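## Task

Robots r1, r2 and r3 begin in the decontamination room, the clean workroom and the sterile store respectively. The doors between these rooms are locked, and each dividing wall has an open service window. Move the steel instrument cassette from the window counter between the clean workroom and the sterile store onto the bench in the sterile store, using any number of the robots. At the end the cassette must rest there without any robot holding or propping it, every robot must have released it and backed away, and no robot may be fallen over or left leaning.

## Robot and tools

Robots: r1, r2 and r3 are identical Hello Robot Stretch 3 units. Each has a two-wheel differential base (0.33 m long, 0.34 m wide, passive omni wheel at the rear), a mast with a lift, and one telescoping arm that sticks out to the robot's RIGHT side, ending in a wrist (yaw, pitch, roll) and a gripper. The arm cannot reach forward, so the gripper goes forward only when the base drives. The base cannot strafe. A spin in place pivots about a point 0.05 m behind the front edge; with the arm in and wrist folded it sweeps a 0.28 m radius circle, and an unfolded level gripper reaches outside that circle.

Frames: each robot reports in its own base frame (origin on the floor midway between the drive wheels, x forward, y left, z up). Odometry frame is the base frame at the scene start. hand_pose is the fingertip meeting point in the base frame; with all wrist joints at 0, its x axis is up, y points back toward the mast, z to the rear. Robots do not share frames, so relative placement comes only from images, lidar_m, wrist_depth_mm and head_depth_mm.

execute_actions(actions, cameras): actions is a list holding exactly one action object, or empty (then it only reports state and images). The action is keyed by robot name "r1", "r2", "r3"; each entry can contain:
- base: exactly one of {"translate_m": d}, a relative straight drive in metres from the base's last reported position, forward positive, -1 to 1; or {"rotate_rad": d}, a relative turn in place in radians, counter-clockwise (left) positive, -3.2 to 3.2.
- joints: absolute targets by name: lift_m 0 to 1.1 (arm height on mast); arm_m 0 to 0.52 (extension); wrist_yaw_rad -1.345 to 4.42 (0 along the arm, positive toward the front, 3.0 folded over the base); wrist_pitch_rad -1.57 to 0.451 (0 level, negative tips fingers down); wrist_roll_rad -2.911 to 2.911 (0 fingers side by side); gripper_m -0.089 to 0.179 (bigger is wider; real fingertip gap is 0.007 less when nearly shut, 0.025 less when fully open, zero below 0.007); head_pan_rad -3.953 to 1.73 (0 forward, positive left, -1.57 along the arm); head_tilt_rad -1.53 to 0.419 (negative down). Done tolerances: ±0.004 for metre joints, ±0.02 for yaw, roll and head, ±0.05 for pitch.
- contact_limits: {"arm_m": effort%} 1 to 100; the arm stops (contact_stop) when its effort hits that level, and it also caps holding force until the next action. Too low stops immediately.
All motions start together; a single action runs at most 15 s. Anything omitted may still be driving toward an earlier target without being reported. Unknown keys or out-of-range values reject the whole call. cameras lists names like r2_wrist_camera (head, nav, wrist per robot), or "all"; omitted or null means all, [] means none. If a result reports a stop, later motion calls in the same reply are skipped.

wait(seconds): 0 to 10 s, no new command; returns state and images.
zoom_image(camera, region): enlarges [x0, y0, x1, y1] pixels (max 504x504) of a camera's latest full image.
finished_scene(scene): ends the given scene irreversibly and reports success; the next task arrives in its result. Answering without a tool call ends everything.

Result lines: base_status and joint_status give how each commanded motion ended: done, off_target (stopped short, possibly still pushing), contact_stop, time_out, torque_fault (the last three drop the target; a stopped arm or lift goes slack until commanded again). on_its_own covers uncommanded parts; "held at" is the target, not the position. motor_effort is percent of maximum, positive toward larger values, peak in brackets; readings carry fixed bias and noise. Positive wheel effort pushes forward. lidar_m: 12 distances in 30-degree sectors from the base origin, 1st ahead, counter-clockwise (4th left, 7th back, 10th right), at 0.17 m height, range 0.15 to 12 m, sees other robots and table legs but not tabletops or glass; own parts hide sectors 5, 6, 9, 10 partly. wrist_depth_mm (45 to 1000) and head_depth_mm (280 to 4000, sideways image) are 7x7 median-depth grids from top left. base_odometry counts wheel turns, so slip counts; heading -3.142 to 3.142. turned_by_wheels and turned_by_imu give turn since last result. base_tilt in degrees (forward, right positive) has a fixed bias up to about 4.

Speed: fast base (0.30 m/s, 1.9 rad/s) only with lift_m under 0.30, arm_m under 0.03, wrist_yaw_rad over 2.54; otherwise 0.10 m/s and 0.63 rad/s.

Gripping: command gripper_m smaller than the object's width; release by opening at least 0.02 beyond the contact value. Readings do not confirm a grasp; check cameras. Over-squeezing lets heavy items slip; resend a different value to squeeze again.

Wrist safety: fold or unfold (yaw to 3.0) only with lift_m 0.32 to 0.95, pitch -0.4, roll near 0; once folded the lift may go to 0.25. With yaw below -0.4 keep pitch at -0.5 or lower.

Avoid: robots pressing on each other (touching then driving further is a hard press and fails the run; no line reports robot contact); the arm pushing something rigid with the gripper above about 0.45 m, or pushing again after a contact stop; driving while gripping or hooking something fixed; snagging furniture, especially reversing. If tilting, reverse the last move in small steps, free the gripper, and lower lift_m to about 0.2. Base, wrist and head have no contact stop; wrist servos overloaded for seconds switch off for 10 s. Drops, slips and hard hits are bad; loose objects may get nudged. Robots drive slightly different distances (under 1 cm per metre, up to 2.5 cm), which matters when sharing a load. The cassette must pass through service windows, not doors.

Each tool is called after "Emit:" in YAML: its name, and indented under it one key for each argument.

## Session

Emit:
execute_actions:
  actions: []
  cameras: ["r3_head_camera","r3_nav_camera"]

Scene clock: 0.00 s.
r1.base_odometry: x=+0.000 y=+0.000 heading=+0.000 (m, m, rad; r1's odometry frame)
r1.turned_by_wheels: +0.000 (rad since the last result)
r1.turned_by_imu: +0.000 (rad since the last result)
r1.base_tilt: forward=+0.4 right=-0.5 (deg)
r1.lidar_m: 2.01 3.90 0.81 1.19 1.22 1.23 0.99 0.90 0.91 1.12 1.60 1.60
r1.head_depth_mm: 1864 1859 1846 1849 1835 1847 1854 / 2007 2050 1852 - 2139 2030 2022 / 2197 2288 2072 - 2401 2269 2208 / 1910 2614 2384 2680 2608 2544 2266 / 2030 2983 2986 2971 2946 2929 2294 / 2246 3291 3508 3536 3454 3253 2270 / 2272 3648 3984 3961 - 3276 2275
r1.base_status: not commanded
r1.joint_positions: lift_m=+0.405 arm_m=+0.001 wrist_yaw_rad=+2.882 wrist_pitch_rad=-0.511 wrist_roll_rad=+0.009 gripper_m=+0.037 head_pan_rad=+0.004 head_tilt_rad=-0.014
r1.joint_status: not commanded
r1.motor_effort: left_wheel=+1 right_wheel=+0 lift_m=+31 arm_m=-1 wrist_yaw_rad=+0 wrist_pitch_rad=+5 wrist_roll_rad=+0 gripper_m=+0 head_pan_rad=+0 head_tilt_rad=+1 (%)
r1.hand_pose: x=+0.0332 y=+0.0585 z=+0.3971 quat_wxyz=(+0.267, +0.704, +0.088, +0.652) (m; r1's base frame)
r1.wrist_depth_mm: - - - - - - - / - - - - - - - / 939 - - - - - - / 811 - 849 861 859 889 890 / 690 - 727 712 757 739 745 / 603 596 - 618 649 638 636 / 528 536 - 548 533 555 561
r2.base_odometry: x=+0.000 y=+0.000 heading=+0.000 (m, m, rad; r2's odometry frame)
r2.turned_by_wheels: +0.000 (rad since the last result)
r2.turned_by_imu: +0.000 (rad since the last result)
r2.base_tilt: forward=+0.9 right=+0.0 (deg)
r2.lidar_m: 1.45 1.45 1.71 2.19 2.19 1.62 1.43 1.43 1.68 2.59 2.59 1.65
r2.head_depth_mm: 1622 1617 1626 1614 1605 1607 1601 / 1582 1555 1454 1585 1575 1543 1548 / 1532 1507 1414 - - 1484 1505 / 1487 1451 1372 - - 1457 1461 / 1442 1425 1335 - - 1411 1413 / 1404 1385 1302 - - 1378 1377 / 1359 1174 1267 - 3787 1340 1343
r2.base_status: not commanded
r2.joint_positions: lift_m=+0.367 arm_m=+0.000 wrist_yaw_rad=+2.981 wrist_pitch_rad=-0.513 wrist_roll_rad=+0.011 gripper_m=+0.037 head_pan_rad=-0.014 head_tilt_rad=+0.011
r2.joint_status: not commanded
r2.motor_effort: left_wheel=+1 right_wheel=+0 lift_m=+27 arm_m=+0 wrist_yaw_rad=+0 wrist_pitch_rad=+6 wrist_roll_rad=+0 gripper_m=+0 head_pan_rad=+0 head_tilt_rad=+2 (%)
r2.hand_pose: x=+0.0125 y=+0.0638 z=+0.3585 quat_wxyz=(+0.235, +0.700, +0.123, +0.664) (m; r2's base frame)
r2.wrist_depth_mm: - - - - - - - / - - - - - - - / - 983 978 990 951 943 920 / 792 809 798 791 755 764 745 / 669 666 - 651 669 628 633 / 569 570 - 576 - 557 546 / 498 - - - 488 483 481
r3.base_odometry: x=+0.000 y=+0.000 heading=+0.000 (m, m, rad; r3's odometry frame)
r3.turned_by_wheels: +0.000 (rad since the last result)
r3.turned_by_imu: +0.000 (rad since the last result)
r3.base_tilt: forward=-0.4 right=-0.8 (deg)
r3.lidar_m: 0.93 0.92 1.02 1.08 1.08 1.07 0.74 2.16 2.14 1.73 1.72 1.13
r3.head_depth_mm: 1044 1052 1058 1062 1070 1079 1087 / 1004 1008 1013 1018 1025 1031 1038 / 957 964 971 976 983 991 995 / 924 929 933 940 945 948 957 / 887 892 898 905 908 914 919 / 856 863 865 870 874 878 882 / 825 830 835 840 843 846 854
r3.base_status: not commanded
r3.joint_positions: lift_m=+0.302 arm_m=-0.003 wrist_yaw_rad=+2.892 wrist_pitch_rad=-0.442 wrist_roll_rad=+0.019 gripper_m=+0.037 head_pan_rad=+0.014 head_tilt_rad=-0.002
r3.joint_status: not commanded
r3.motor_effort: left_wheel=+0 right_wheel=-1 lift_m=+19 arm_m=+0 wrist_yaw_rad=+0 wrist_pitch_rad=+4 wrist_roll_rad=+0 gripper_m=-1 head_pan_rad=+0 head_tilt_rad=+2 (%)
r3.hand_pose: x=+0.0334 y=+0.0720 z=+0.3090 quat_wxyz=(+0.241, +0.710, +0.066, +0.659) (m; r3's base frame)
r3.wrist_depth_mm: - - - - - 909 742 / - - - - - 978 788 / 807 878 861 878 894 898 792 / 681 - 720 707 705 736 740 / 577 - 600 597 608 618 621 / 499 505 - 512 522 522 531 / - - - 461 449 455 460
pictures: r3_head_camera (sideways: a quarter turn clockwise sets it upright), r3_nav_camera (sideways: a quarter turn counterclockwise sets it upright)
camera_calibration (this result's frames):
r3_head_camera: T_world_to_cam=[[-0.0372704, 0.052414, -0.99793, 1.32298], [-0.00651986, 0.99859, 0.0526922, -0.0718403], [0.999284, 0.00847022, -0.0368761, 0.00272227], [0, 0, 0, 1]] pos_world=[0.0461195, 0.00237305, 1.32413]
r3_nav_camera: T_world_to_cam=[[0.00426842, 0.00778696, 0.999961, -1.26018], [0.0128358, -0.999888, 0.0077316, 0.0418361], [0.999909, 0.0128023, -0.00436789, -0.0426506], [0, 0, 0, 1]] pos_world=[0.0474887, 0.0521904, 1.25962]
Images, in order (width x height): r3_head_camera 896x504, r3_nav_camera 672x504.

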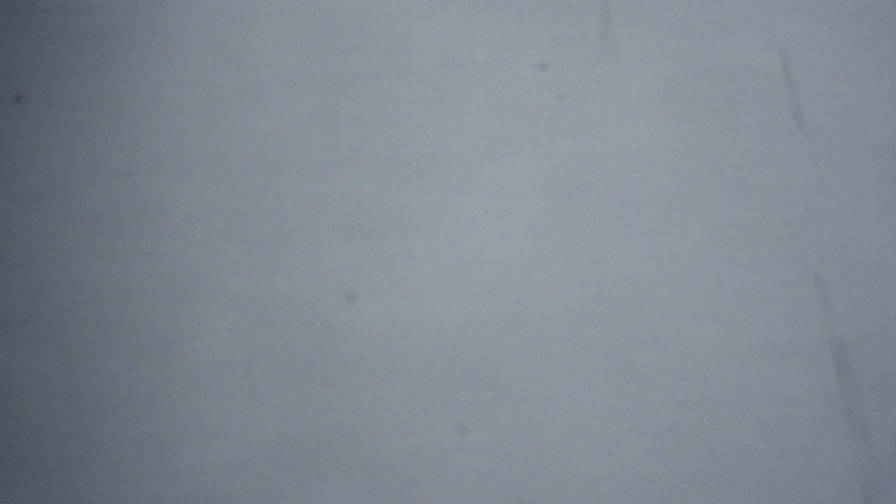

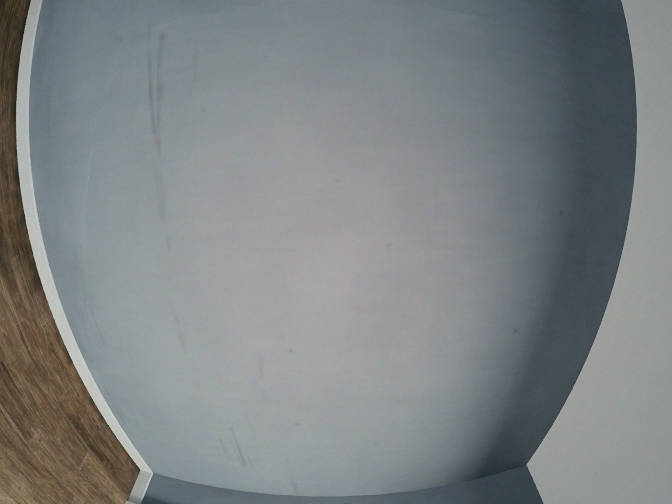

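Emit:
execute_actions:
  actions:
    - {"r3":{"joints":{"head_pan_rad":-1.9,"head_tilt_rad":-0.3}}}
  cameras: ["r3_nav_camera","r2_nav_camera"]

Emit:
execute_actions:
  actions:
    - {"r3":{"joints":{"head_pan_rad":-3.8}}}
  cameras: ["r3_nav_camera"]

Scene clock: 4.03 s.
r1.base_odometry: x=+0.000 y=+0.000 heading=+0.000 (m, m, rad; r1's odometry frame)
r1.turned_by_wheels: +0.000 (rad since the last result)
r1.turned_by_imu: +0.000 (rad since the last result)
r1.base_tilt: forward=+0.4 right=-0.5 (deg)
r1.lidar_m: 2.01 3.89 0.81 1.19 1.22 1.23 0.98 0.90 0.91 1.12 1.59 1.60
r1.head_depth_mm: 1858 1849 1859 1852 1855 1844 1833 / 2022 2033 1872 - 2112 2025 2021 / 2163 2283 2079 - 2396 2278 2202 / 1905 2554 2378 2699 2633 2568 2347 / 2020 2969 3030 2961 2944 2961 2307 / 2255 3330 3468 3448 3443 3267 2277 / 2243 3612 3949 - - 3289 2268
r1.base_status: not commanded
r1.joint_positions: lift_m=+0.405 arm_m=+0.001 wrist_yaw_rad=+2.882 wrist_pitch_rad=-0.511 wrist_roll_rad=+0.009 gripper_m=+0.037 head_pan_rad=+0.004 head_tilt_rad=-0.014
r1.joint_status: not commanded
r1.motor_effort: left_wheel=+0(1) right_wheel=+0(0) lift_m=+31(31) arm_m=-1(1) wrist_yaw_rad=+0(1) wrist_pitch_rad=+6(6) wrist_roll_rad=+0(0) gripper_m=-1(1) head_pan_rad=+0(0) head_tilt_rad=+1(1) (%)
r1.hand_pose: x=+0.0332 y=+0.0585 z=+0.3971 quat_wxyz=(+0.267, +0.704, +0.088, +0.652) (m; r1's base frame)
r1.wrist_depth_mm: - - - - - - - / - - - - - - - / 943 - - - - - - / 813 - 829 851 878 877 891 / 681 - 729 721 740 747 755 / 600 595 - 621 647 632 654 / 526 539 - 545 539 560 564
r2.base_odometry: x=+0.000 y=+0.000 heading=+0.000 (m, m, rad; r2's odometry frame)
r2.turned_by_wheels: +0.000 (rad since the last result)
r2.turned_by_imu: +0.000 (rad since the last result)
r2.base_tilt: forward=+0.8 right=+0.0 (deg)
r2.lidar_m: 1.45 1.45 1.71 2.19 2.19 1.63 1.43 1.43 1.69 2.58 2.58 1.65
r2.head_depth_mm: 1626 1623 1611 1610 1617 1600 1594 / 1575 1560 1450 1586 1576 1544 1544 / 1528 1501 1414 - - 1498 1497 / 1487 1461 1371 - - 1448 1459 / 1443 1427 1338 - - 1418 1427 / 1400 1380 1302 - - 1380 1384 / 1359 1170 1272 - 3877 1341 1339
r2.base_status: not commanded
r2.joint_positions: lift_m=+0.367 arm_m=+0.000 wrist_yaw_rad=+2.981 wrist_pitch_rad=-0.513 wrist_roll_rad=+0.011 gripper_m=+0.037 head_pan_rad=-0.014 head_tilt_rad=+0.011
r2.joint_status: not commanded
r2.motor_effort: left_wheel=+1(1) right_wheel=+0(0) lift_m=+27(27) arm_m=+0(0) wrist_yaw_rad=+1(1) wrist_pitch_rad=+6(6) wrist_roll_rad=+0(0) gripper_m=+1(0) head_pan_rad=+0(0) head_tilt_rad=+2(2) (%)
r2.hand_pose: x=+0.0125 y=+0.0638 z=+0.3585 quat_wxyz=(+0.235, +0.700, +0.123, +0.664) (m; r2's base frame)
r2.wrist_depth_mm: - - - - - - - / - - - - - - - / - - 998 973 959 924 937 / 812 800 789 784 760 750 754 / 682 666 - 655 660 642 626 / 576 567 - 582 - 554 542 / 506 - - - 490 485 477
r3.base_odometry: x=+0.000 y=+0.000 heading=+0.000 (m, m, rad; r3's odometry frame)
r3.turned_by_wheels: +0.000 (rad since the last result)
r3.turned_by_imu: +0.001 (rad since the last result)
r3.base_tilt: forward=-0.4 right=-0.7 (deg)
r3.lidar_m: 0.93 0.92 1.01 1.08 1.08 1.07 0.74 2.17 2.14 1.73 1.72 1.13
r3.head_depth_mm: 2648 2838 3068 3279 2474 1839 1462 / 2380 2534 2710 2921 2528 1856 1466 / 2167 2350 2486 2608 2533 1865 1477 / 1995 - - 2360 2415 1882 1485 / 1846 - - 2153 2275 1898 1498 / 1714 1796 1883 1979 2074 1910 1506 / 1599 1666 1747 1825 1917 1925 1514
r3.base_status: not commanded
r3.joint_positions: lift_m=+0.302 arm_m=-0.003 wrist_yaw_rad=+2.892 wrist_pitch_rad=-0.442 wrist_roll_rad=+0.019 gripper_m=+0.037 head_pan_rad=-1.893 head_tilt_rad=-0.296
r3.joint_status: all done
r3.motor_effort: left_wheel=+1(0) right_wheel=+0(0) lift_m=+19(19) arm_m=+0(0) wrist_yaw_rad=+0(0) wrist_pitch_rad=+4(4) wrist_roll_rad=+0(0) gripper_m=+0(1) head_pan_rad=-3(36) head_tilt_rad=-2(33) (%)
r3.hand_pose: x=+0.0334 y=+0.0720 z=+0.3090 quat_wxyz=(+0.241, +0.710, +0.066, +0.659) (m; r3's base frame)
r3.wrist_depth_mm: - 986 - - - 924 751 / - - - - - 953 783 / 818 884 874 882 897 900 786 / 694 - 709 707 728 733 747 / 570 - 610 601 602 607 617 / 501 497 - 511 516 522 527 / - - - 465 459 458 458
pictures: r2_nav_camera (sideways: a quarter turn counterclockwise sets it upright), r3_nav_camera (sideways: a quarter turn counterclockwise sets it upright)
camera_calibration (this result's frames):
r2_nav_camera: T_world_to_cam=[[-0.0643659, -0.0346823, 0.997324, -1.25021], [-0.0213393, -0.99912, -0.0361219, 0.0984578], [0.997698, -0.0236072, 0.0635692, -0.127801], [0, 0, 0, 1]] pos_world=[0.0491374, 0.0519941, 1.25854]
r3_nav_camera: T_world_to_cam=[[-0.0857202, -0.281394, 0.955756, -1.20171], [-0.949077, 0.314951, 0.00760666, 0.0478694], [-0.303157, -0.906434, -0.294062, 0.34239], [0, 0, 0, 1]] pos_world=[0.0462192, -0.0428747, 1.24886]
Images, in order (width x height): r2_nav_camera 672x504, r3_nav_camera 672x504.

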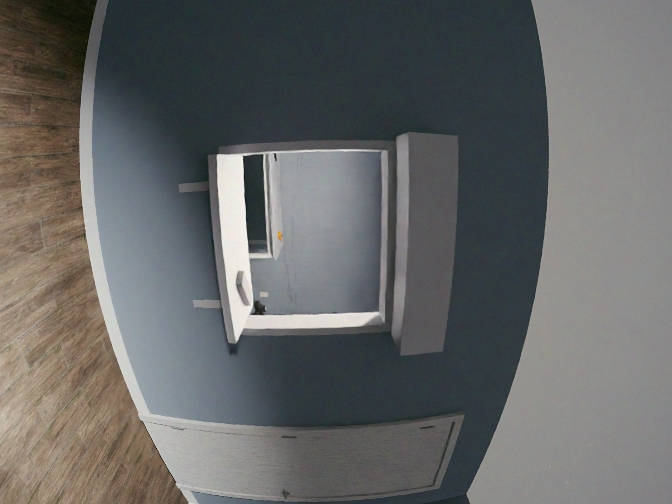

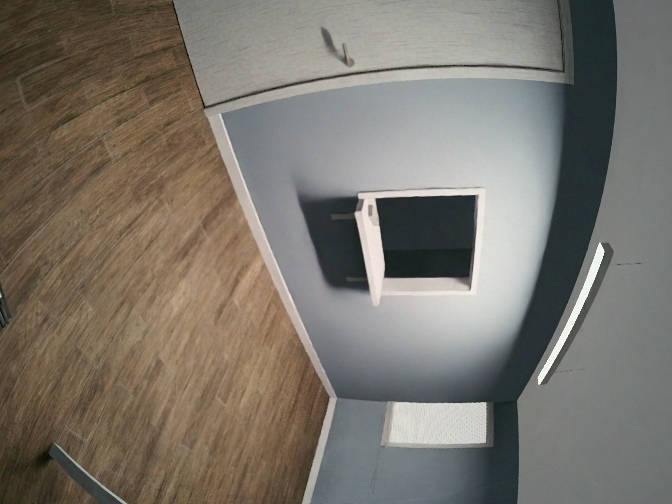

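Scene clock: 5.43 s.
r1.base_odometry: x=+0.000 y=+0.000 heading=+0.000 (m, m, rad; r1's odometry frame)
r1.turned_by_wheels: +0.000 (rad since the last result)
r1.turned_by_imu: +0.000 (rad since the last result)
r1.base_tilt: forward=+0.3 right=-0.4 (deg)
r1.lidar_m: 2.01 3.90 0.81 1.19 1.22 1.23 0.98 0.90 0.91 1.12 1.59 1.60
r1.head_depth_mm: 1847 1842 1847 1845 1845 1846 1835 / 1987 2058 1845 - 2111 2022 2042 / 2191 2291 2065 - 2400 2275 2205 / 1927 2589 2349 2663 2601 2556 2304 / 2007 3015 3027 2960 2924 2894 2272 / 2259 3344 3457 3570 3462 3203 2284 / 2268 3630 3967 - 3985 3279 2228
r1.base_status: not commanded
r1.joint_positions: lift_m=+0.405 arm_m=+0.001 wrist_yaw_rad=+2.882 wrist_pitch_rad=-0.511 wrist_roll_rad=+0.009 gripper_m=+0.037 head_pan_rad=+0.004 head_tilt_rad=-0.014
r1.joint_status: not commanded
r1.motor_effort: left_wheel=+1(0) right_wheel=+0(0) lift_m=+31(31) arm_m=-1(2) wrist_yaw_rad=+0(0) wrist_pitch_rad=+6(6) wrist_roll_rad=+0(0) gripper_m=+0(1) head_pan_rad=+0(1) head_tilt_rad=+1(1) (%)
r1.hand_pose: x=+0.0332 y=+0.0585 z=+0.3971 quat_wxyz=(+0.267, +0.704, +0.088, +0.652) (m; r1's base frame)
r1.wrist_depth_mm: - - - - - - - / - - - - - - - / 962 - - - - - - / 804 - 827 863 864 882 900 / 683 - 740 713 763 735 744 / 603 590 - 620 647 632 647 / 524 539 - 545 542 557 560
r2.base_odometry: x=+0.000 y=+0.000 heading=+0.000 (m, m, rad; r2's odometry frame)
r2.turned_by_wheels: +0.000 (rad since the last result)
r2.turned_by_imu: +0.000 (rad since the last result)
r2.base_tilt: forward=+0.9 right=+0.0 (deg)
r2.lidar_m: 1.45 1.45 1.71 2.19 2.19 1.62 1.43 1.43 1.69 2.58 2.59 1.65
r2.head_depth_mm: 1629 1620 1613 1608 1612 1595 1586 / 1579 1563 1454 1586 1576 1547 1552 / 1523 1507 1408 - - 1486 1510 / 1484 1473 1366 - - 1461 1454 / 1442 1424 1334 - - 1419 1416 / 1405 1382 1291 - - 1379 1380 / 1363 1178 1264 - 3808 1339 1352
r2.base_status: not commanded
r2.joint_positions: lift_m=+0.367 arm_m=+0.000 wrist_yaw_rad=+2.981 wrist_pitch_rad=-0.513 wrist_roll_rad=+0.011 gripper_m=+0.037 head_pan_rad=-0.014 head_tilt_rad=+0.011
r2.joint_status: not commanded
r2.motor_effort: left_wheel=+1(0) right_wheel=-1(1) lift_m=+27(26) arm_m=+0(0) wrist_yaw_rad=+0(1) wrist_pitch_rad=+6(6) wrist_roll_rad=+0(0) gripper_m=+1(0) head_pan_rad=+0(0) head_tilt_rad=+3(2) (%)
r2.hand_pose: x=+0.0125 y=+0.0638 z=+0.3585 quat_wxyz=(+0.235, +0.700, +0.123, +0.664) (m; r2's base frame)
r2.wrist_depth_mm: - - - - - - - / - - - - - - - / - - - 984 940 924 938 / 816 815 786 779 766 769 750 / 667 662 - 648 666 636 636 / 573 575 - 574 - 548 542 / 508 - - - 483 488 478
r3.base_odometry: x=+0.000 y=+0.000 heading=+0.000 (m, m, rad; r3's odometry frame)
r3.turned_by_wheels: +0.000 (rad since the last result)
r3.turned_by_imu: +0.000 (rad since the last result)
r3.base_tilt: forward=-0.4 right=-0.8 (deg)
r3.lidar_m: 0.92 0.92 1.02 1.08 1.08 1.07 0.75 2.16 2.14 1.72 1.73 1.14
r3.head_depth_mm: 912 961 1027 1094 1174 1264 1345 / 960 1019 1085 1152 1238 1327 1396 / 1013 1079 1150 1229 1327 1435 1472 / 1072 1145 1227 1322 1432 1558 1495 / 1141 1217 1312 1418 1501 1602 1404 / 1213 1306 1412 1538 1137 1800 1453 / 1301 1407 1533 1656 1089 1594 1514
r3.base_status: not commanded
r3.joint_positions: lift_m=+0.302 arm_m=-0.003 wrist_yaw_rad=+2.892 wrist_pitch_rad=-0.442 wrist_roll_rad=+0.019 gripper_m=+0.037 head_pan_rad=-3.793 head_tilt_rad=-0.296
r3.joint_status: all done
r3.motor_effort: left_wheel=+0(1) right_wheel=-1(1) lift_m=+19(18) arm_m=+0(0) wrist_yaw_rad=+0(1) wrist_pitch_rad=+4(4) wrist_roll_rad=+0(0) gripper_m=-1(1) head_pan_rad=-3(33) head_tilt_rad=-2(2) (%)
r3.hand_pose: x=+0.0334 y=+0.0720 z=+0.3090 quat_wxyz=(+0.241, +0.710, +0.066, +0.659) (m; r3's base frame)
r3.wrist_depth_mm: - 971 - - - 921 746 / - - - - - 956 769 / 807 901 859 887 902 919 803 / 686 - 706 723 718 732 747 / 579 - 596 589 610 614 616 / 492 500 - 512 514 517 528 / - - - 457 453 463 457
pictures: r3_nav_camera (sideways: a quarter turn counterclockwise sets it upright)
camera_calibration (this result's frames):
r3_nav_camera: T_world_to_cam=[[-0.238662, 0.172157, 0.955721, -1.20073], [0.60486, 0.796296, 0.00760647, 0.0383906], [-0.759727, 0.579893, -0.294176, 0.345324], [0, 0, 0, 1]] pos_world=[-0.0474372, -0.024108, 1.24885]
Images, in order (width x height): r3_nav_camera 672x504.

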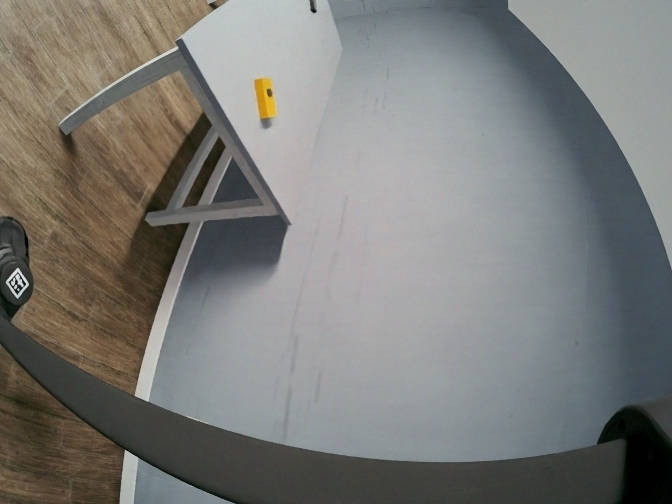

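Emit:
execute_actions:
  actions:
    - {"r3":{"base":{"rotate_rad":-1.87},"joints":{"lift_m":0.28,"wrist_yaw_rad":3.0,"head_pan_rad":-1.57,"head_tilt_rad":-0.6}}}
  cameras: []

Emit:
execute_actions:
  actions:
    - {"r3":{"base":{"translate_m":0.69}}}
  cameras: []

Emit:
execute_actions:
  actions:
    - {"r3":{"base":{"translate_m":0.69}}}
  cameras: []

Emit:
execute_actions:
  actions:
    - {"r3":{"base":{"rotate_rad":2.13},"joints":{"lift_m":0.9,"wrist_pitch_rad":-0.4}}}
  cameras: ["r3_nav_camera","r3_head_camera"]

Scene clock: 17.40 s.
r1.base_odometry: x=+0.000 y=+0.000 heading=+0.000 (m, m, rad; r1's odometry frame)
r1.turned_by_wheels: +0.000 (rad since the last result)
r1.turned_by_imu: +0.000 (rad since the last result)
r1.base_tilt: forward=+0.4 right=-0.5 (deg)
r1.lidar_m: 2.00 3.90 0.81 1.19 1.22 1.23 0.98 0.90 0.91 1.12 1.59 1.60
r1.head_depth_mm: 1845 1855 1851 1822 1846 1843 1842 / 2007 2049 1859 - 2154 2053 2018 / 2180 2288 2107 - 2392 2270 2202 / 1909 2599 2397 2670 2611 2574 2299 / 2016 2984 2951 2931 2957 2854 2287 / 2231 3332 3492 3515 3421 3270 2253 / 2278 3622 3889 3952 - 3273 2231
r1.base_status: not commanded
r1.joint_positions: lift_m=+0.405 arm_m=+0.001 wrist_yaw_rad=+2.882 wrist_pitch_rad=-0.511 wrist_roll_rad=+0.009 gripper_m=+0.037 head_pan_rad=+0.004 head_tilt_rad=-0.014
r1.joint_status: not commanded
r1.motor_effort: left_wheel=+1(1) right_wheel=+0(0) lift_m=+31(31) arm_m=+0(0) wrist_yaw_rad=+0(0) wrist_pitch_rad=+6(6) wrist_roll_rad=+0(0) gripper_m=+0(0) head_pan_rad=+0(0) head_tilt_rad=+1(1) (%)
r1.hand_pose: x=+0.0332 y=+0.0585 z=+0.3971 quat_wxyz=(+0.267, +0.704, +0.088, +0.652) (m; r1's base frame)
r1.wrist_depth_mm: - - - - - - - / - - - - - - - / 951 - - - - - - / 821 - 839 848 873 876 900 / 693 - 731 720 755 744 760 / 592 600 - 620 655 638 640 / 527 535 - 546 539 556 557
r2.base_odometry: x=+0.000 y=+0.000 heading=+0.000 (m, m, rad; r2's odometry frame)
r2.turned_by_wheels: +0.000 (rad since the last result)
r2.turned_by_imu: +0.000 (rad since the last result)
r2.base_tilt: forward=+0.8 right=+0.0 (deg)
r2.lidar_m: 1.45 1.45 1.72 2.19 2.20 1.62 1.43 1.43 1.68 2.58 2.59 1.65
r2.head_depth_mm: 1624 1612 1623 1610 1600 1595 1595 / 1578 1563 1451 1592 1579 1547 1553 / 1522 1509 1420 - - 1488 1503 / 1478 1464 1370 - - 1461 1454 / 1445 1422 1334 - - 1411 1427 / 1403 1380 1296 - - 1377 1382 / 1360 1180 1271 - 3798 1328 1347
r2.base_status: not commanded
r2.joint_positions: lift_m=+0.367 arm_m=+0.000 wrist_yaw_rad=+2.981 wrist_pitch_rad=-0.513 wrist_roll_rad=+0.011 gripper_m=+0.037 head_pan_rad=-0.014 head_tilt_rad=+0.011
r2.joint_status: not commanded
r2.motor_effort: left_wheel=+0(1) right_wheel=+0(1) lift_m=+27(27) arm_m=+0(0) wrist_yaw_rad=+1(2) wrist_pitch_rad=+6(6) wrist_roll_rad=+0(0) gripper_m=+0(0) head_pan_rad=+0(0) head_tilt_rad=+2(2) (%)
r2.hand_pose: x=+0.0125 y=+0.0638 z=+0.3585 quat_wxyz=(+0.235, +0.700, +0.123, +0.664) (m; r2's base frame)
r2.wrist_depth_mm: - - - - - - - / - - - - - - - / - 997 987 958 975 929 935 / 808 807 783 791 766 755 739 / 672 667 - 653 659 637 628 / 575 575 - 580 - 550 548 / 503 - - - 483 485 478
r3.base_odometry: x=+0.000 y=+0.000 heading=-1.870 (m, m, rad; r3's odometry frame)
r3.turned_by_wheels: -1.870 (rad since the last result)
r3.turned_by_imu: -1.897 (rad since the last result)
r3.base_tilt: forward=-0.5 right=-0.7 (deg)
r3.lidar_m: 1.89 1.72 1.52 1.00 0.92 0.93 1.17 1.08 1.09 1.07 0.75 2.89
r3.head_depth_mm: 1072 1174 1285 1431 1573 1415 1204 / 1176 1298 1424 1611 1683 1420 1207 / 1296 1443 1199 1371 1586 1427 1222 / 1449 1626 1216 1960 1691 1435 1224 / 1637 1861 1226 1017 1750 1441 1229 / 1895 2045 1247 945 1764 1413 1234 / 2219 2007 1260 919 940 1385 1238
r3.base_status: done
r3.joint_positions: lift_m=+0.280 arm_m=-0.003 wrist_yaw_rad=+2.998 wrist_pitch_rad=-0.443 wrist_roll_rad=+0.019 gripper_m=+0.037 head_pan_rad=-1.577 head_tilt_rad=-0.593
r3.joint_status: all done
r3.motor_effort: left_wheel=+5(18) right_wheel=-5(10) lift_m=+13(14) arm_m=+0(0) wrist_yaw_rad=+2(4) wrist_pitch_rad=+4(4) wrist_roll_rad=+0(0) gripper_m=-1(0) head_pan_rad=+2(35) head_tilt_rad=-4(34) (%)
r3.hand_pose: x=+0.0103 y=+0.0765 z=+0.2874 quat_wxyz=(+0.206, +0.705, +0.104, +0.671) (m; r3's base frame)
r3.wrist_depth_mm: 725 - - - - - - / 768 - - - - - - / 773 812 831 859 863 884 900 / 644 647 667 684 690 697 708 / 553 556 - 566 580 573 592 / 482 - - - 491 502 503 / - - - - 432 433 441
pictures: none
No camera images: the call's "cameras" was empty. Leave "cameras" out to get every camera's image.

Scene clock: 21.50 s.
r1.base_odometry: x=+0.000 y=+0.000 heading=+0.000 (m, m, rad; r1's odometry frame)
r1.turned_by_wheels: +0.000 (rad since the last result)
r1.turned_by_imu: +0.000 (rad since the last result)
r1.base_tilt: forward=+0.4 right=-0.5 (deg)
r1.lidar_m: 2.01 3.90 0.81 1.19 1.22 1.23 0.99 0.90 0.91 1.12 1.59 1.60
r1.head_depth_mm: 1872 1858 1839 1849 1854 1845 1843 / 2019 2047 1848 - 2128 2046 2016 / 2170 2268 2069 - 2384 2270 2199 / 1921 2583 2395 2675 2623 2581 2315 / 2014 2993 2934 2980 2996 2935 2270 / 2252 3311 3509 3481 3549 3223 2259 / 2285 3660 3928 - - 3319 2269
r1.base_status: not commanded
r1.joint_positions: lift_m=+0.405 arm_m=+0.001 wrist_yaw_rad=+2.882 wrist_pitch_rad=-0.511 wrist_roll_rad=+0.009 gripper_m=+0.037 head_pan_rad=+0.004 head_tilt_rad=-0.014
r1.joint_status: not commanded
r1.motor_effort: left_wheel=+0(1) right_wheel=+0(0) lift_m=+31(31) arm_m=+0(0) wrist_yaw_rad=+0(0) wrist_pitch_rad=+6(6) wrist_roll_rad=+0(0) gripper_m=-1(1) head_pan_rad=+0(0) head_tilt_rad=+1(1) (%)
r1.hand_pose: x=+0.0332 y=+0.0585 z=+0.3971 quat_wxyz=(+0.267, +0.704, +0.088, +0.652) (m; r1's base frame)
r1.wrist_depth_mm: - - - - - - - / - - - - - - - / 962 - - - - - - / 808 - 853 861 865 880 886 / 694 - 722 719 745 740 756 / 592 601 - 622 644 638 643 / 537 544 - 549 537 551 565
r2.base_odometry: x=+0.000 y=+0.000 heading=+0.000 (m, m, rad; r2's odometry frame)
r2.turned_by_wheels: +0.000 (rad since the last result)
r2.turned_by_imu: +0.000 (rad since the last result)
r2.base_tilt: forward=+0.8 right=+0.2 (deg)
r2.lidar_m: 1.45 1.45 1.71 2.19 2.19 1.62 1.43 1.43 1.68 2.58 2.58 1.65
r2.head_depth_mm: 1626 1626 1613 1611 1610 1603 1608 / 1576 1557 1454 1574 1574 1538 1542 / 1534 1503 1412 - - 1494 1502 / 1484 1465 1372 - - 1449 1455 / 1436 1420 1337 - - 1417 1411 / 1406 1387 1311 - - 1381 1376 / 1359 1177 1271 - 3772 1340 1339
r2.base_status: not commanded
r2.joint_positions: lift_m=+0.367 arm_m=+0.000 wrist_yaw_rad=+2.981 wrist_pitch_rad=-0.513 wrist_roll_rad=+0.011 gripper_m=+0.037 head_pan_rad=-0.014 head_tilt_rad=+0.011
r2.joint_status: not commanded
r2.motor_effort: left_wheel=+1(0) right_wheel=-1(0) lift_m=+27(27) arm_m=+0(0) wrist_yaw_rad=+1(0) wrist_pitch_rad=+6(6) wrist_roll_rad=+0(0) gripper_m=+1(0) head_pan_rad=+0(0) head_tilt_rad=+2(2) (%)
r2.hand_pose: x=+0.0125 y=+0.0638 z=+0.3585 quat_wxyz=(+0.235, +0.700, +0.123, +0.664) (m; r2's base frame)
r2.wrist_depth_mm: - - - - - - - / - - - - - - - / - 993 980 970 950 951 910 / 814 798 789 782 778 755 757 / 667 665 - 655 664 644 635 / 583 569 - 574 - 549 552 / 505 - - - 491 483 484
r3.base_odometry: x=-0.203 y=-0.659 heading=-1.870 (m, m, rad; r3's odometry frame)
r3.turned_by_wheels: +0.000 (rad since the last result)
r3.turned_by_imu: +0.000 (rad since the last result)
r3.base_tilt: forward=-0.5 right=-0.7 (deg)
r3.lidar_m: 1.29 1.19 1.17 1.46 1.34 1.35 1.70 1.63 0.75 1.69 1.86 1.98
r3.head_depth_mm: 1646 1740 1175 931 1655 1268 1203 / 1790 1874 1188 1055 1723 1421 1207 / 1977 1867 1202 2096 1726 1424 1215 / 2206 1881 1277 2199 1729 1436 1221 / 2487 1920 1454 2221 1745 1448 1223 / 2874 3007 2750 2155 1759 1456 1234 / 3140 3340 2938 2266 1777 1457 1237
r3.base_status: done
r3.joint_positions: lift_m=+0.280 arm_m=-0.003 wrist_yaw_rad=+2.999 wrist_pitch_rad=-0.443 wrist_roll_rad=+0.019 gripper_m=+0.037 head_pan_rad=-1.577 head_tilt_rad=-0.593
r3.joint_status: not commanded
r3.motor_effort: left_wheel=+4(18) right_wheel=-5(7) lift_m=+13(13) arm_m=+0(0) wrist_yaw_rad=+2(2) wrist_pitch_rad=+4(4) wrist_roll_rad=+0(0) gripper_m=-1(1) head_pan_rad=+2(3) head_tilt_rad=-5(5) (%)
r3.hand_pose: x=+0.0102 y=+0.0765 z=+0.2874 quat_wxyz=(+0.206, +0.705, +0.104, +0.671) (m; r3's base frame)
r3.wrist_depth_mm: - - - - - - 928 / - - - - - - 983 / 823 798 819 847 867 872 906 / 656 651 688 678 688 706 709 / 538 551 - 562 576 582 589 / 483 - - - 488 501 499 / - - - - 425 433 440
pictures: none
No camera images: the call's "cameras" was empty. Leave "cameras" out to get every camera's image.

Scene clock: 25.60 s.
r1.base_odometry: x=+0.000 y=+0.000 heading=+0.000 (m, m, rad; r1's odometry frame)
r1.turned_by_wheels: +0.000 (rad since the last result)
r1.turned_by_imu: +0.000 (rad since the last result)
r1.base_tilt: forward=+0.4 right=-0.6 (deg)
r1.lidar_m: 2.00 3.90 0.81 1.19 1.21 1.23 0.98 0.90 0.91 1.12 1.59 1.60
r1.head_depth_mm: 1849 1854 1843 1843 1837 1826 1835 / 2017 2049 1854 - 2100 2006 2013 / 2178 2295 2097 - 2368 2293 2208 / 1918 2601 2359 2677 2597 2573 2320 / 2046 3009 2920 2990 2965 2914 2287 / 2250 3284 3520 3500 3512 3248 2265 / 2256 3632 3967 - - 3302 2258
r1.base_status: not commanded
r1.joint_positions: lift_m=+0.405 arm_m=+0.001 wrist_yaw_rad=+2.882 wrist_pitch_rad=-0.511 wrist_roll_rad=+0.009 gripper_m=+0.037 head_pan_rad=+0.004 head_tilt_rad=-0.014
r1.joint_status: not commanded
r1.motor_effort: left_wheel=+1(1) right_wheel=+0(0) lift_m=+31(31) arm_m=+0(0) wrist_yaw_rad=+0(0) wrist_pitch_rad=+6(6) wrist_roll_rad=+0(0) gripper_m=+0(0) head_pan_rad=+0(0) head_tilt_rad=+1(2) (%)
r1.hand_pose: x=+0.0332 y=+0.0585 z=+0.3971 quat_wxyz=(+0.267, +0.704, +0.088, +0.652) (m; r1's base frame)
r1.wrist_depth_mm: - - - - - - - / - - - - - - - / 949 - - - - - - / 811 - 832 850 876 882 902 / 692 - 724 713 754 734 747 / 601 594 - 617 644 634 636 / 529 536 - 548 540 561 556
r2.base_odometry: x=+0.000 y=+0.000 heading=+0.000 (m, m, rad; r2's odometry frame)
r2.turned_by_wheels: +0.000 (rad since the last result)
r2.turned_by_imu: +0.000 (rad since the last result)
r2.base_tilt: forward=+0.8 right=-0.1 (deg)
r2.lidar_m: 1.45 1.45 1.71 2.19 2.20 1.62 1.43 1.43 1.69 2.58 2.58 1.65
r2.head_depth_mm: 1622 1622 1612 1613 1600 1610 1604 / 1580 1553 1446 1579 1584 1540 1550 / 1522 1498 1412 - - 1486 1500 / 1486 1470 1369 - - 1459 1461 / 1451 1424 1334 - - 1417 1422 / 1406 1389 1308 - - 1376 1384 / 1358 1173 1271 - 3822 1339 1345
r2.base_status: not commanded
r2.joint_positions: lift_m=+0.367 arm_m=+0.000 wrist_yaw_rad=+2.981 wrist_pitch_rad=-0.513 wrist_roll_rad=+0.011 gripper_m=+0.037 head_pan_rad=-0.014 head_tilt_rad=+0.011
r2.joint_status: not commanded
r2.motor_effort: left_wheel=+0(0) right_wheel=-1(1) lift_m=+28(27) arm_m=+0(0) wrist_yaw_rad=+1(1) wrist_pitch_rad=+6(6) wrist_roll_rad=+0(1) gripper_m=+0(0) head_pan_rad=+0(0) head_tilt_rad=+3(3) (%)
r2.hand_pose: x=+0.0125 y=+0.0638 z=+0.3585 quat_wxyz=(+0.235, +0.700, +0.123, +0.664) (m; r2's base frame)
r2.wrist_depth_mm: - - - - - - - / - - - - - - - / - 998 974 978 953 940 921 / 808 789 787 779 760 774 749 / 678 667 - 638 662 639 628 / 580 578 - 576 - 549 546 / 505 - - - 481 482 483
r3.base_odometry: x=-0.406 y=-1.319 heading=-1.870 (m, m, rad; r3's odometry frame)
r3.turned_by_wheels: +0.000 (rad since the last result)
r3.turned_by_imu: +0.000 (rad since the last result)
r3.base_tilt: forward=-0.5 right=-0.7 (deg)
r3.lidar_m: 0.70 0.64 0.65 0.82 1.61 1.78 2.23 1.24 1.90 1.80 2.99 1.07
r3.head_depth_mm: 2195 1805 2413 2153 1707 1409 1202 / 2407 1824 2764 2174 1714 1425 1215 / 2655 2733 2663 2142 1721 1431 1215 / 2991 3360 2996 2199 1736 1433 1226 / 3152 3500 2991 2221 1756 1445 1229 / 2943 3212 3047 2223 1765 1452 1234 / 2736 2979 3094 2236 1779 1457 1240
r3.base_status: done
r3.joint_positions: lift_m=+0.280 arm_m=-0.003 wrist_yaw_rad=+2.999 wrist_pitch_rad=-0.443 wrist_roll_rad=+0.019 gripper_m=+0.037 head_pan_rad=-1.577 head_tilt_rad=-0.593
r3.joint_status: not commanded
r3.motor_effort: left_wheel=+5(18) right_wheel=-5(8) lift_m=+14(13) arm_m=+0(0) wrist_yaw_rad=+1(2) wrist_pitch_rad=+4(4) wrist_roll_rad=+0(0) gripper_m=-1(0) head_pan_rad=+3(3) head_tilt_rad=-4(4) (%)
r3.hand_pose: x=+0.0102 y=+0.0765 z=+0.2874 quat_wxyz=(+0.206, +0.705, +0.104, +0.671) (m; r3's base frame)
r3.wrist_depth_mm: - - - 896 723 595 520 / - - - 968 759 632 545 / 808 787 838 846 787 664 570 / 656 660 683 670 686 670 593 / 552 558 - 560 575 580 575 / 491 - - - 496 490 501 / - - - - 429 434 437
pictures: none
No camera images: the call's "cameras" was empty. Leave "cameras" out to get every camera's image.

Scene clock: 32.07 s.
r1.base_odometry: x=+0.000 y=+0.000 heading=+0.000 (m, m, rad; r1's odometry frame)
r1.turned_by_wheels: +0.000 (rad since the last result)
r1.turned_by_imu: +0.000 (rad since the last result)
r1.base_tilt: forward=+0.4 right=-0.6 (deg)
r1.lidar_m: 2.01 3.89 0.81 1.19 1.22 1.23 0.98 0.90 0.91 1.12 1.59 1.60
r1.head_depth_mm: 1866 1865 1848 1843 1858 1842 1849 / 2016 2044 1846 - 2129 2031 2020 / 2194 2300 2070 - 2383 2270 2219 / 1921 2577 2346 2654 2646 2552 2337 / 2005 2963 2975 2977 2926 2981 2288 / 2259 3279 3496 3510 3501 3309 2271 / 2269 3567 3920 - - 3239 2273
r1.base_status: not commanded
r1.joint_positions: lift_m=+0.405 arm_m=+0.001 wrist_yaw_rad=+2.882 wrist_pitch_rad=-0.511 wrist_roll_rad=+0.009 gripper_m=+0.037 head_pan_rad=+0.004 head_tilt_rad=-0.014
r1.joint_status: not commanded
r1.motor_effort: left_wheel=+0(1) right_wheel=+0(0) lift_m=+31(31) arm_m=+0(1) wrist_yaw_rad=+1(0) wrist_pitch_rad=+6(6) wrist_roll_rad=+0(0) gripper_m=+0(1) head_pan_rad=+0(0) head_tilt_rad=+1(1) (%)
r1.hand_pose: x=+0.0332 y=+0.0585 z=+0.3971 quat_wxyz=(+0.267, +0.704, +0.088, +0.652) (m; r1's base frame)
r1.wrist_depth_mm: - - - - - - - / - - - - - - - / 947 - - - - - - / 824 - 837 846 870 885 908 / 693 - 738 720 753 736 748 / 595 598 - 623 647 639 646 / 527 537 - 542 542 556 562
r2.base_odometry: x=+0.000 y=+0.000 heading=+0.000 (m, m, rad; r2's odometry frame)
r2.turned_by_wheels: +0.000 (rad since the last result)
r2.turned_by_imu: +0.000 (rad since the last result)
r2.base_tilt: forward=+0.7 right=+0.1 (deg)
r2.lidar_m: 1.45 1.45 1.71 2.20 2.20 1.62 1.43 1.43 1.68 2.58 2.59 1.64
r2.head_depth_mm: 1619 1624 1610 1607 1614 1599 1580 / 1575 1568 1455 1574 1580 1537 1546 / 1527 1512 1409 - 2461 1485 1496 / 1486 1463 1367 - - 1448 1454 / 1435 1418 1338 - - 1409 1417 / 1404 1376 1304 - - 1373 1377 / 1369 1164 1267 - 3768 1329 1346
r2.base_status: not commanded
r2.joint_positions: lift_m=+0.367 arm_m=+0.000 wrist_yaw_rad=+2.981 wrist_pitch_rad=-0.513 wrist_roll_rad=+0.011 gripper_m=+0.037 head_pan_rad=-0.014 head_tilt_rad=+0.011
r2.joint_status: not commanded
r2.motor_effort: left_wheel=+1(0) right_wheel=+0(0) lift_m=+27(27) arm_m=+0(0) wrist_yaw_rad=+0(1) wrist_pitch_rad=+6(6) wrist_roll_rad=+1(1) gripper_m=-1(0) head_pan_rad=+0(0) head_tilt_rad=+3(2) (%)
r2.hand_pose: x=+0.0125 y=+0.0638 z=+0.3585 quat_wxyz=(+0.235, +0.700, +0.123, +0.664) (m; r2's base frame)
r2.wrist_depth_mm: - - - - - - - / - - - - - - - / - - 989 - 941 943 927 / 821 802 795 783 777 770 746 / 673 673 - 652 664 645 633 / 573 569 - 579 - 555 542 / 503 - - - 483 487 479
r3.base_odometry: x=-0.406 y=-1.319 heading=+0.260 (m, m, rad; r3's odometry frame)
r3.turned_by_wheels: +2.130 (rad since the last result)
r3.turned_by_imu: +2.166 (rad since the last result)
r3.base_tilt: forward=-0.3 right=-0.7 (deg)
r3.lidar_m: 1.76 1.80 2.31 1.24 1.92 1.80 2.99 1.02 0.69 0.64 0.66 0.84
r3.head_depth_mm: 3275 3649 949 705 929 - - / 3314 3581 960 710 920 1047 - / 3384 3626 973 743 900 1024 - / 522 582 655 751 885 1001 - / 521 580 651 744 864 977 - / 515 571 642 731 847 1009 1179 / 509 563 632 718 829 985 1177
r3.base_status: done
r3.joint_positions: lift_m=+0.900 arm_m=-0.003 wrist_yaw_rad=+2.999 wrist_pitch_rad=-0.422 wrist_roll_rad=+0.019 gripper_m=+0.037 head_pan_rad=-1.577 head_tilt_rad=-0.593
r3.joint_status: all done
r3.motor_effort: left_wheel=-5(14) right_wheel=+3(11) lift_m=+23(24) arm_m=+0(0) wrist_yaw_rad=+1(2) wrist_pitch_rad=+6(6) wrist_roll_rad=+0(0) gripper_m=-1(1) head_pan_rad=+2(2) head_tilt_rad=-4(4) (%)
r3.hand_pose: x=+0.0106 y=+0.0792 z=+0.9114 quat_wxyz=(+0.198, +0.706, +0.097, +0.673) (m; r3's base frame)
r3.wrist_depth_mm: - - - - - - - / - - - - - - - / - - - - - - - / - - - - - - - / - - - - - - - / - - - - - - - / - - - - - - -
pictures: r3_head_camera (sideways: a quarter turn clockwise sets it upright), r3_nav_camera (sideways: a quarter turn counterclockwise sets it upright)
camera_calibration (this result's frames):
r3_head_camera: T_world_to_cam=[[0.0565014, 0.586126, -0.808247, 1.07475], [0.998352, -0.0412946, 0.0398448, -0.0612076], [-0.0100222, -0.809167, -0.587494, 0.725475], [0, 0, 0, 1]] pos_world=[0.0076526, -0.0454374, 1.29732]
r3_nav_camera: T_world_to_cam=[[0.00429667, -0.560906, 0.827868, -1.03541], [-0.999974, 0.00240277, 0.00681785, 0.0492096], [-0.00581335, -0.827876, -0.560881, 0.68778], [0, 0, 0, 1]] pos_world=[0.0576554, -0.0114919, 1.24261]
Images, in order (width x height): r3_head_camera 896x504, r3_nav_camera 672x504.

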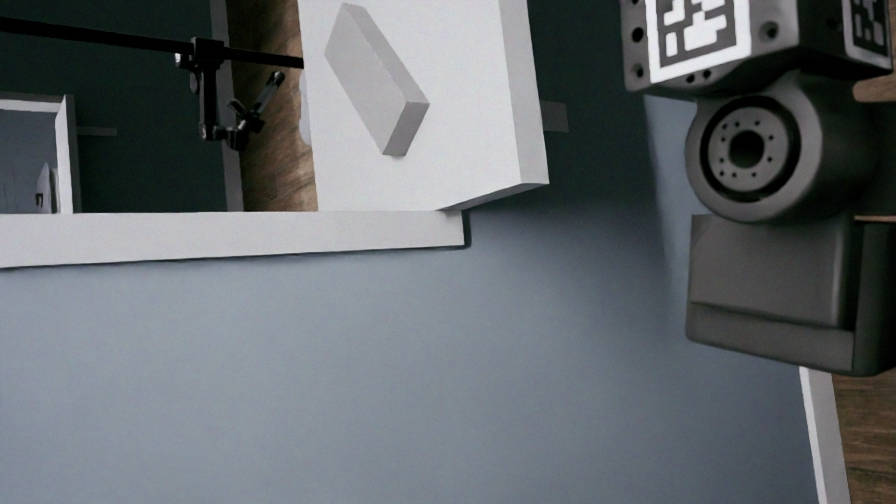

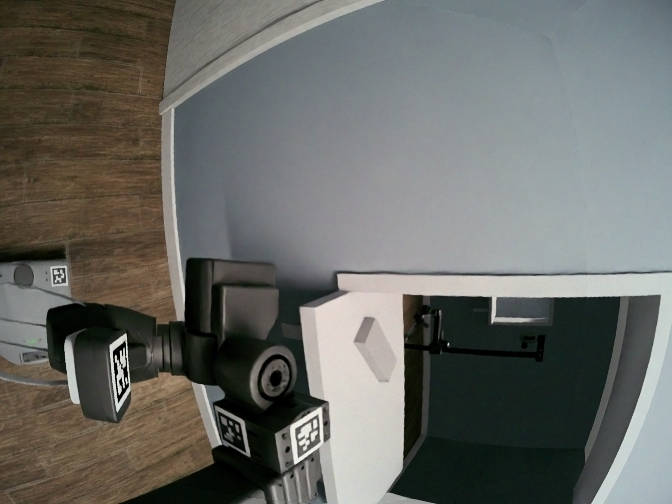

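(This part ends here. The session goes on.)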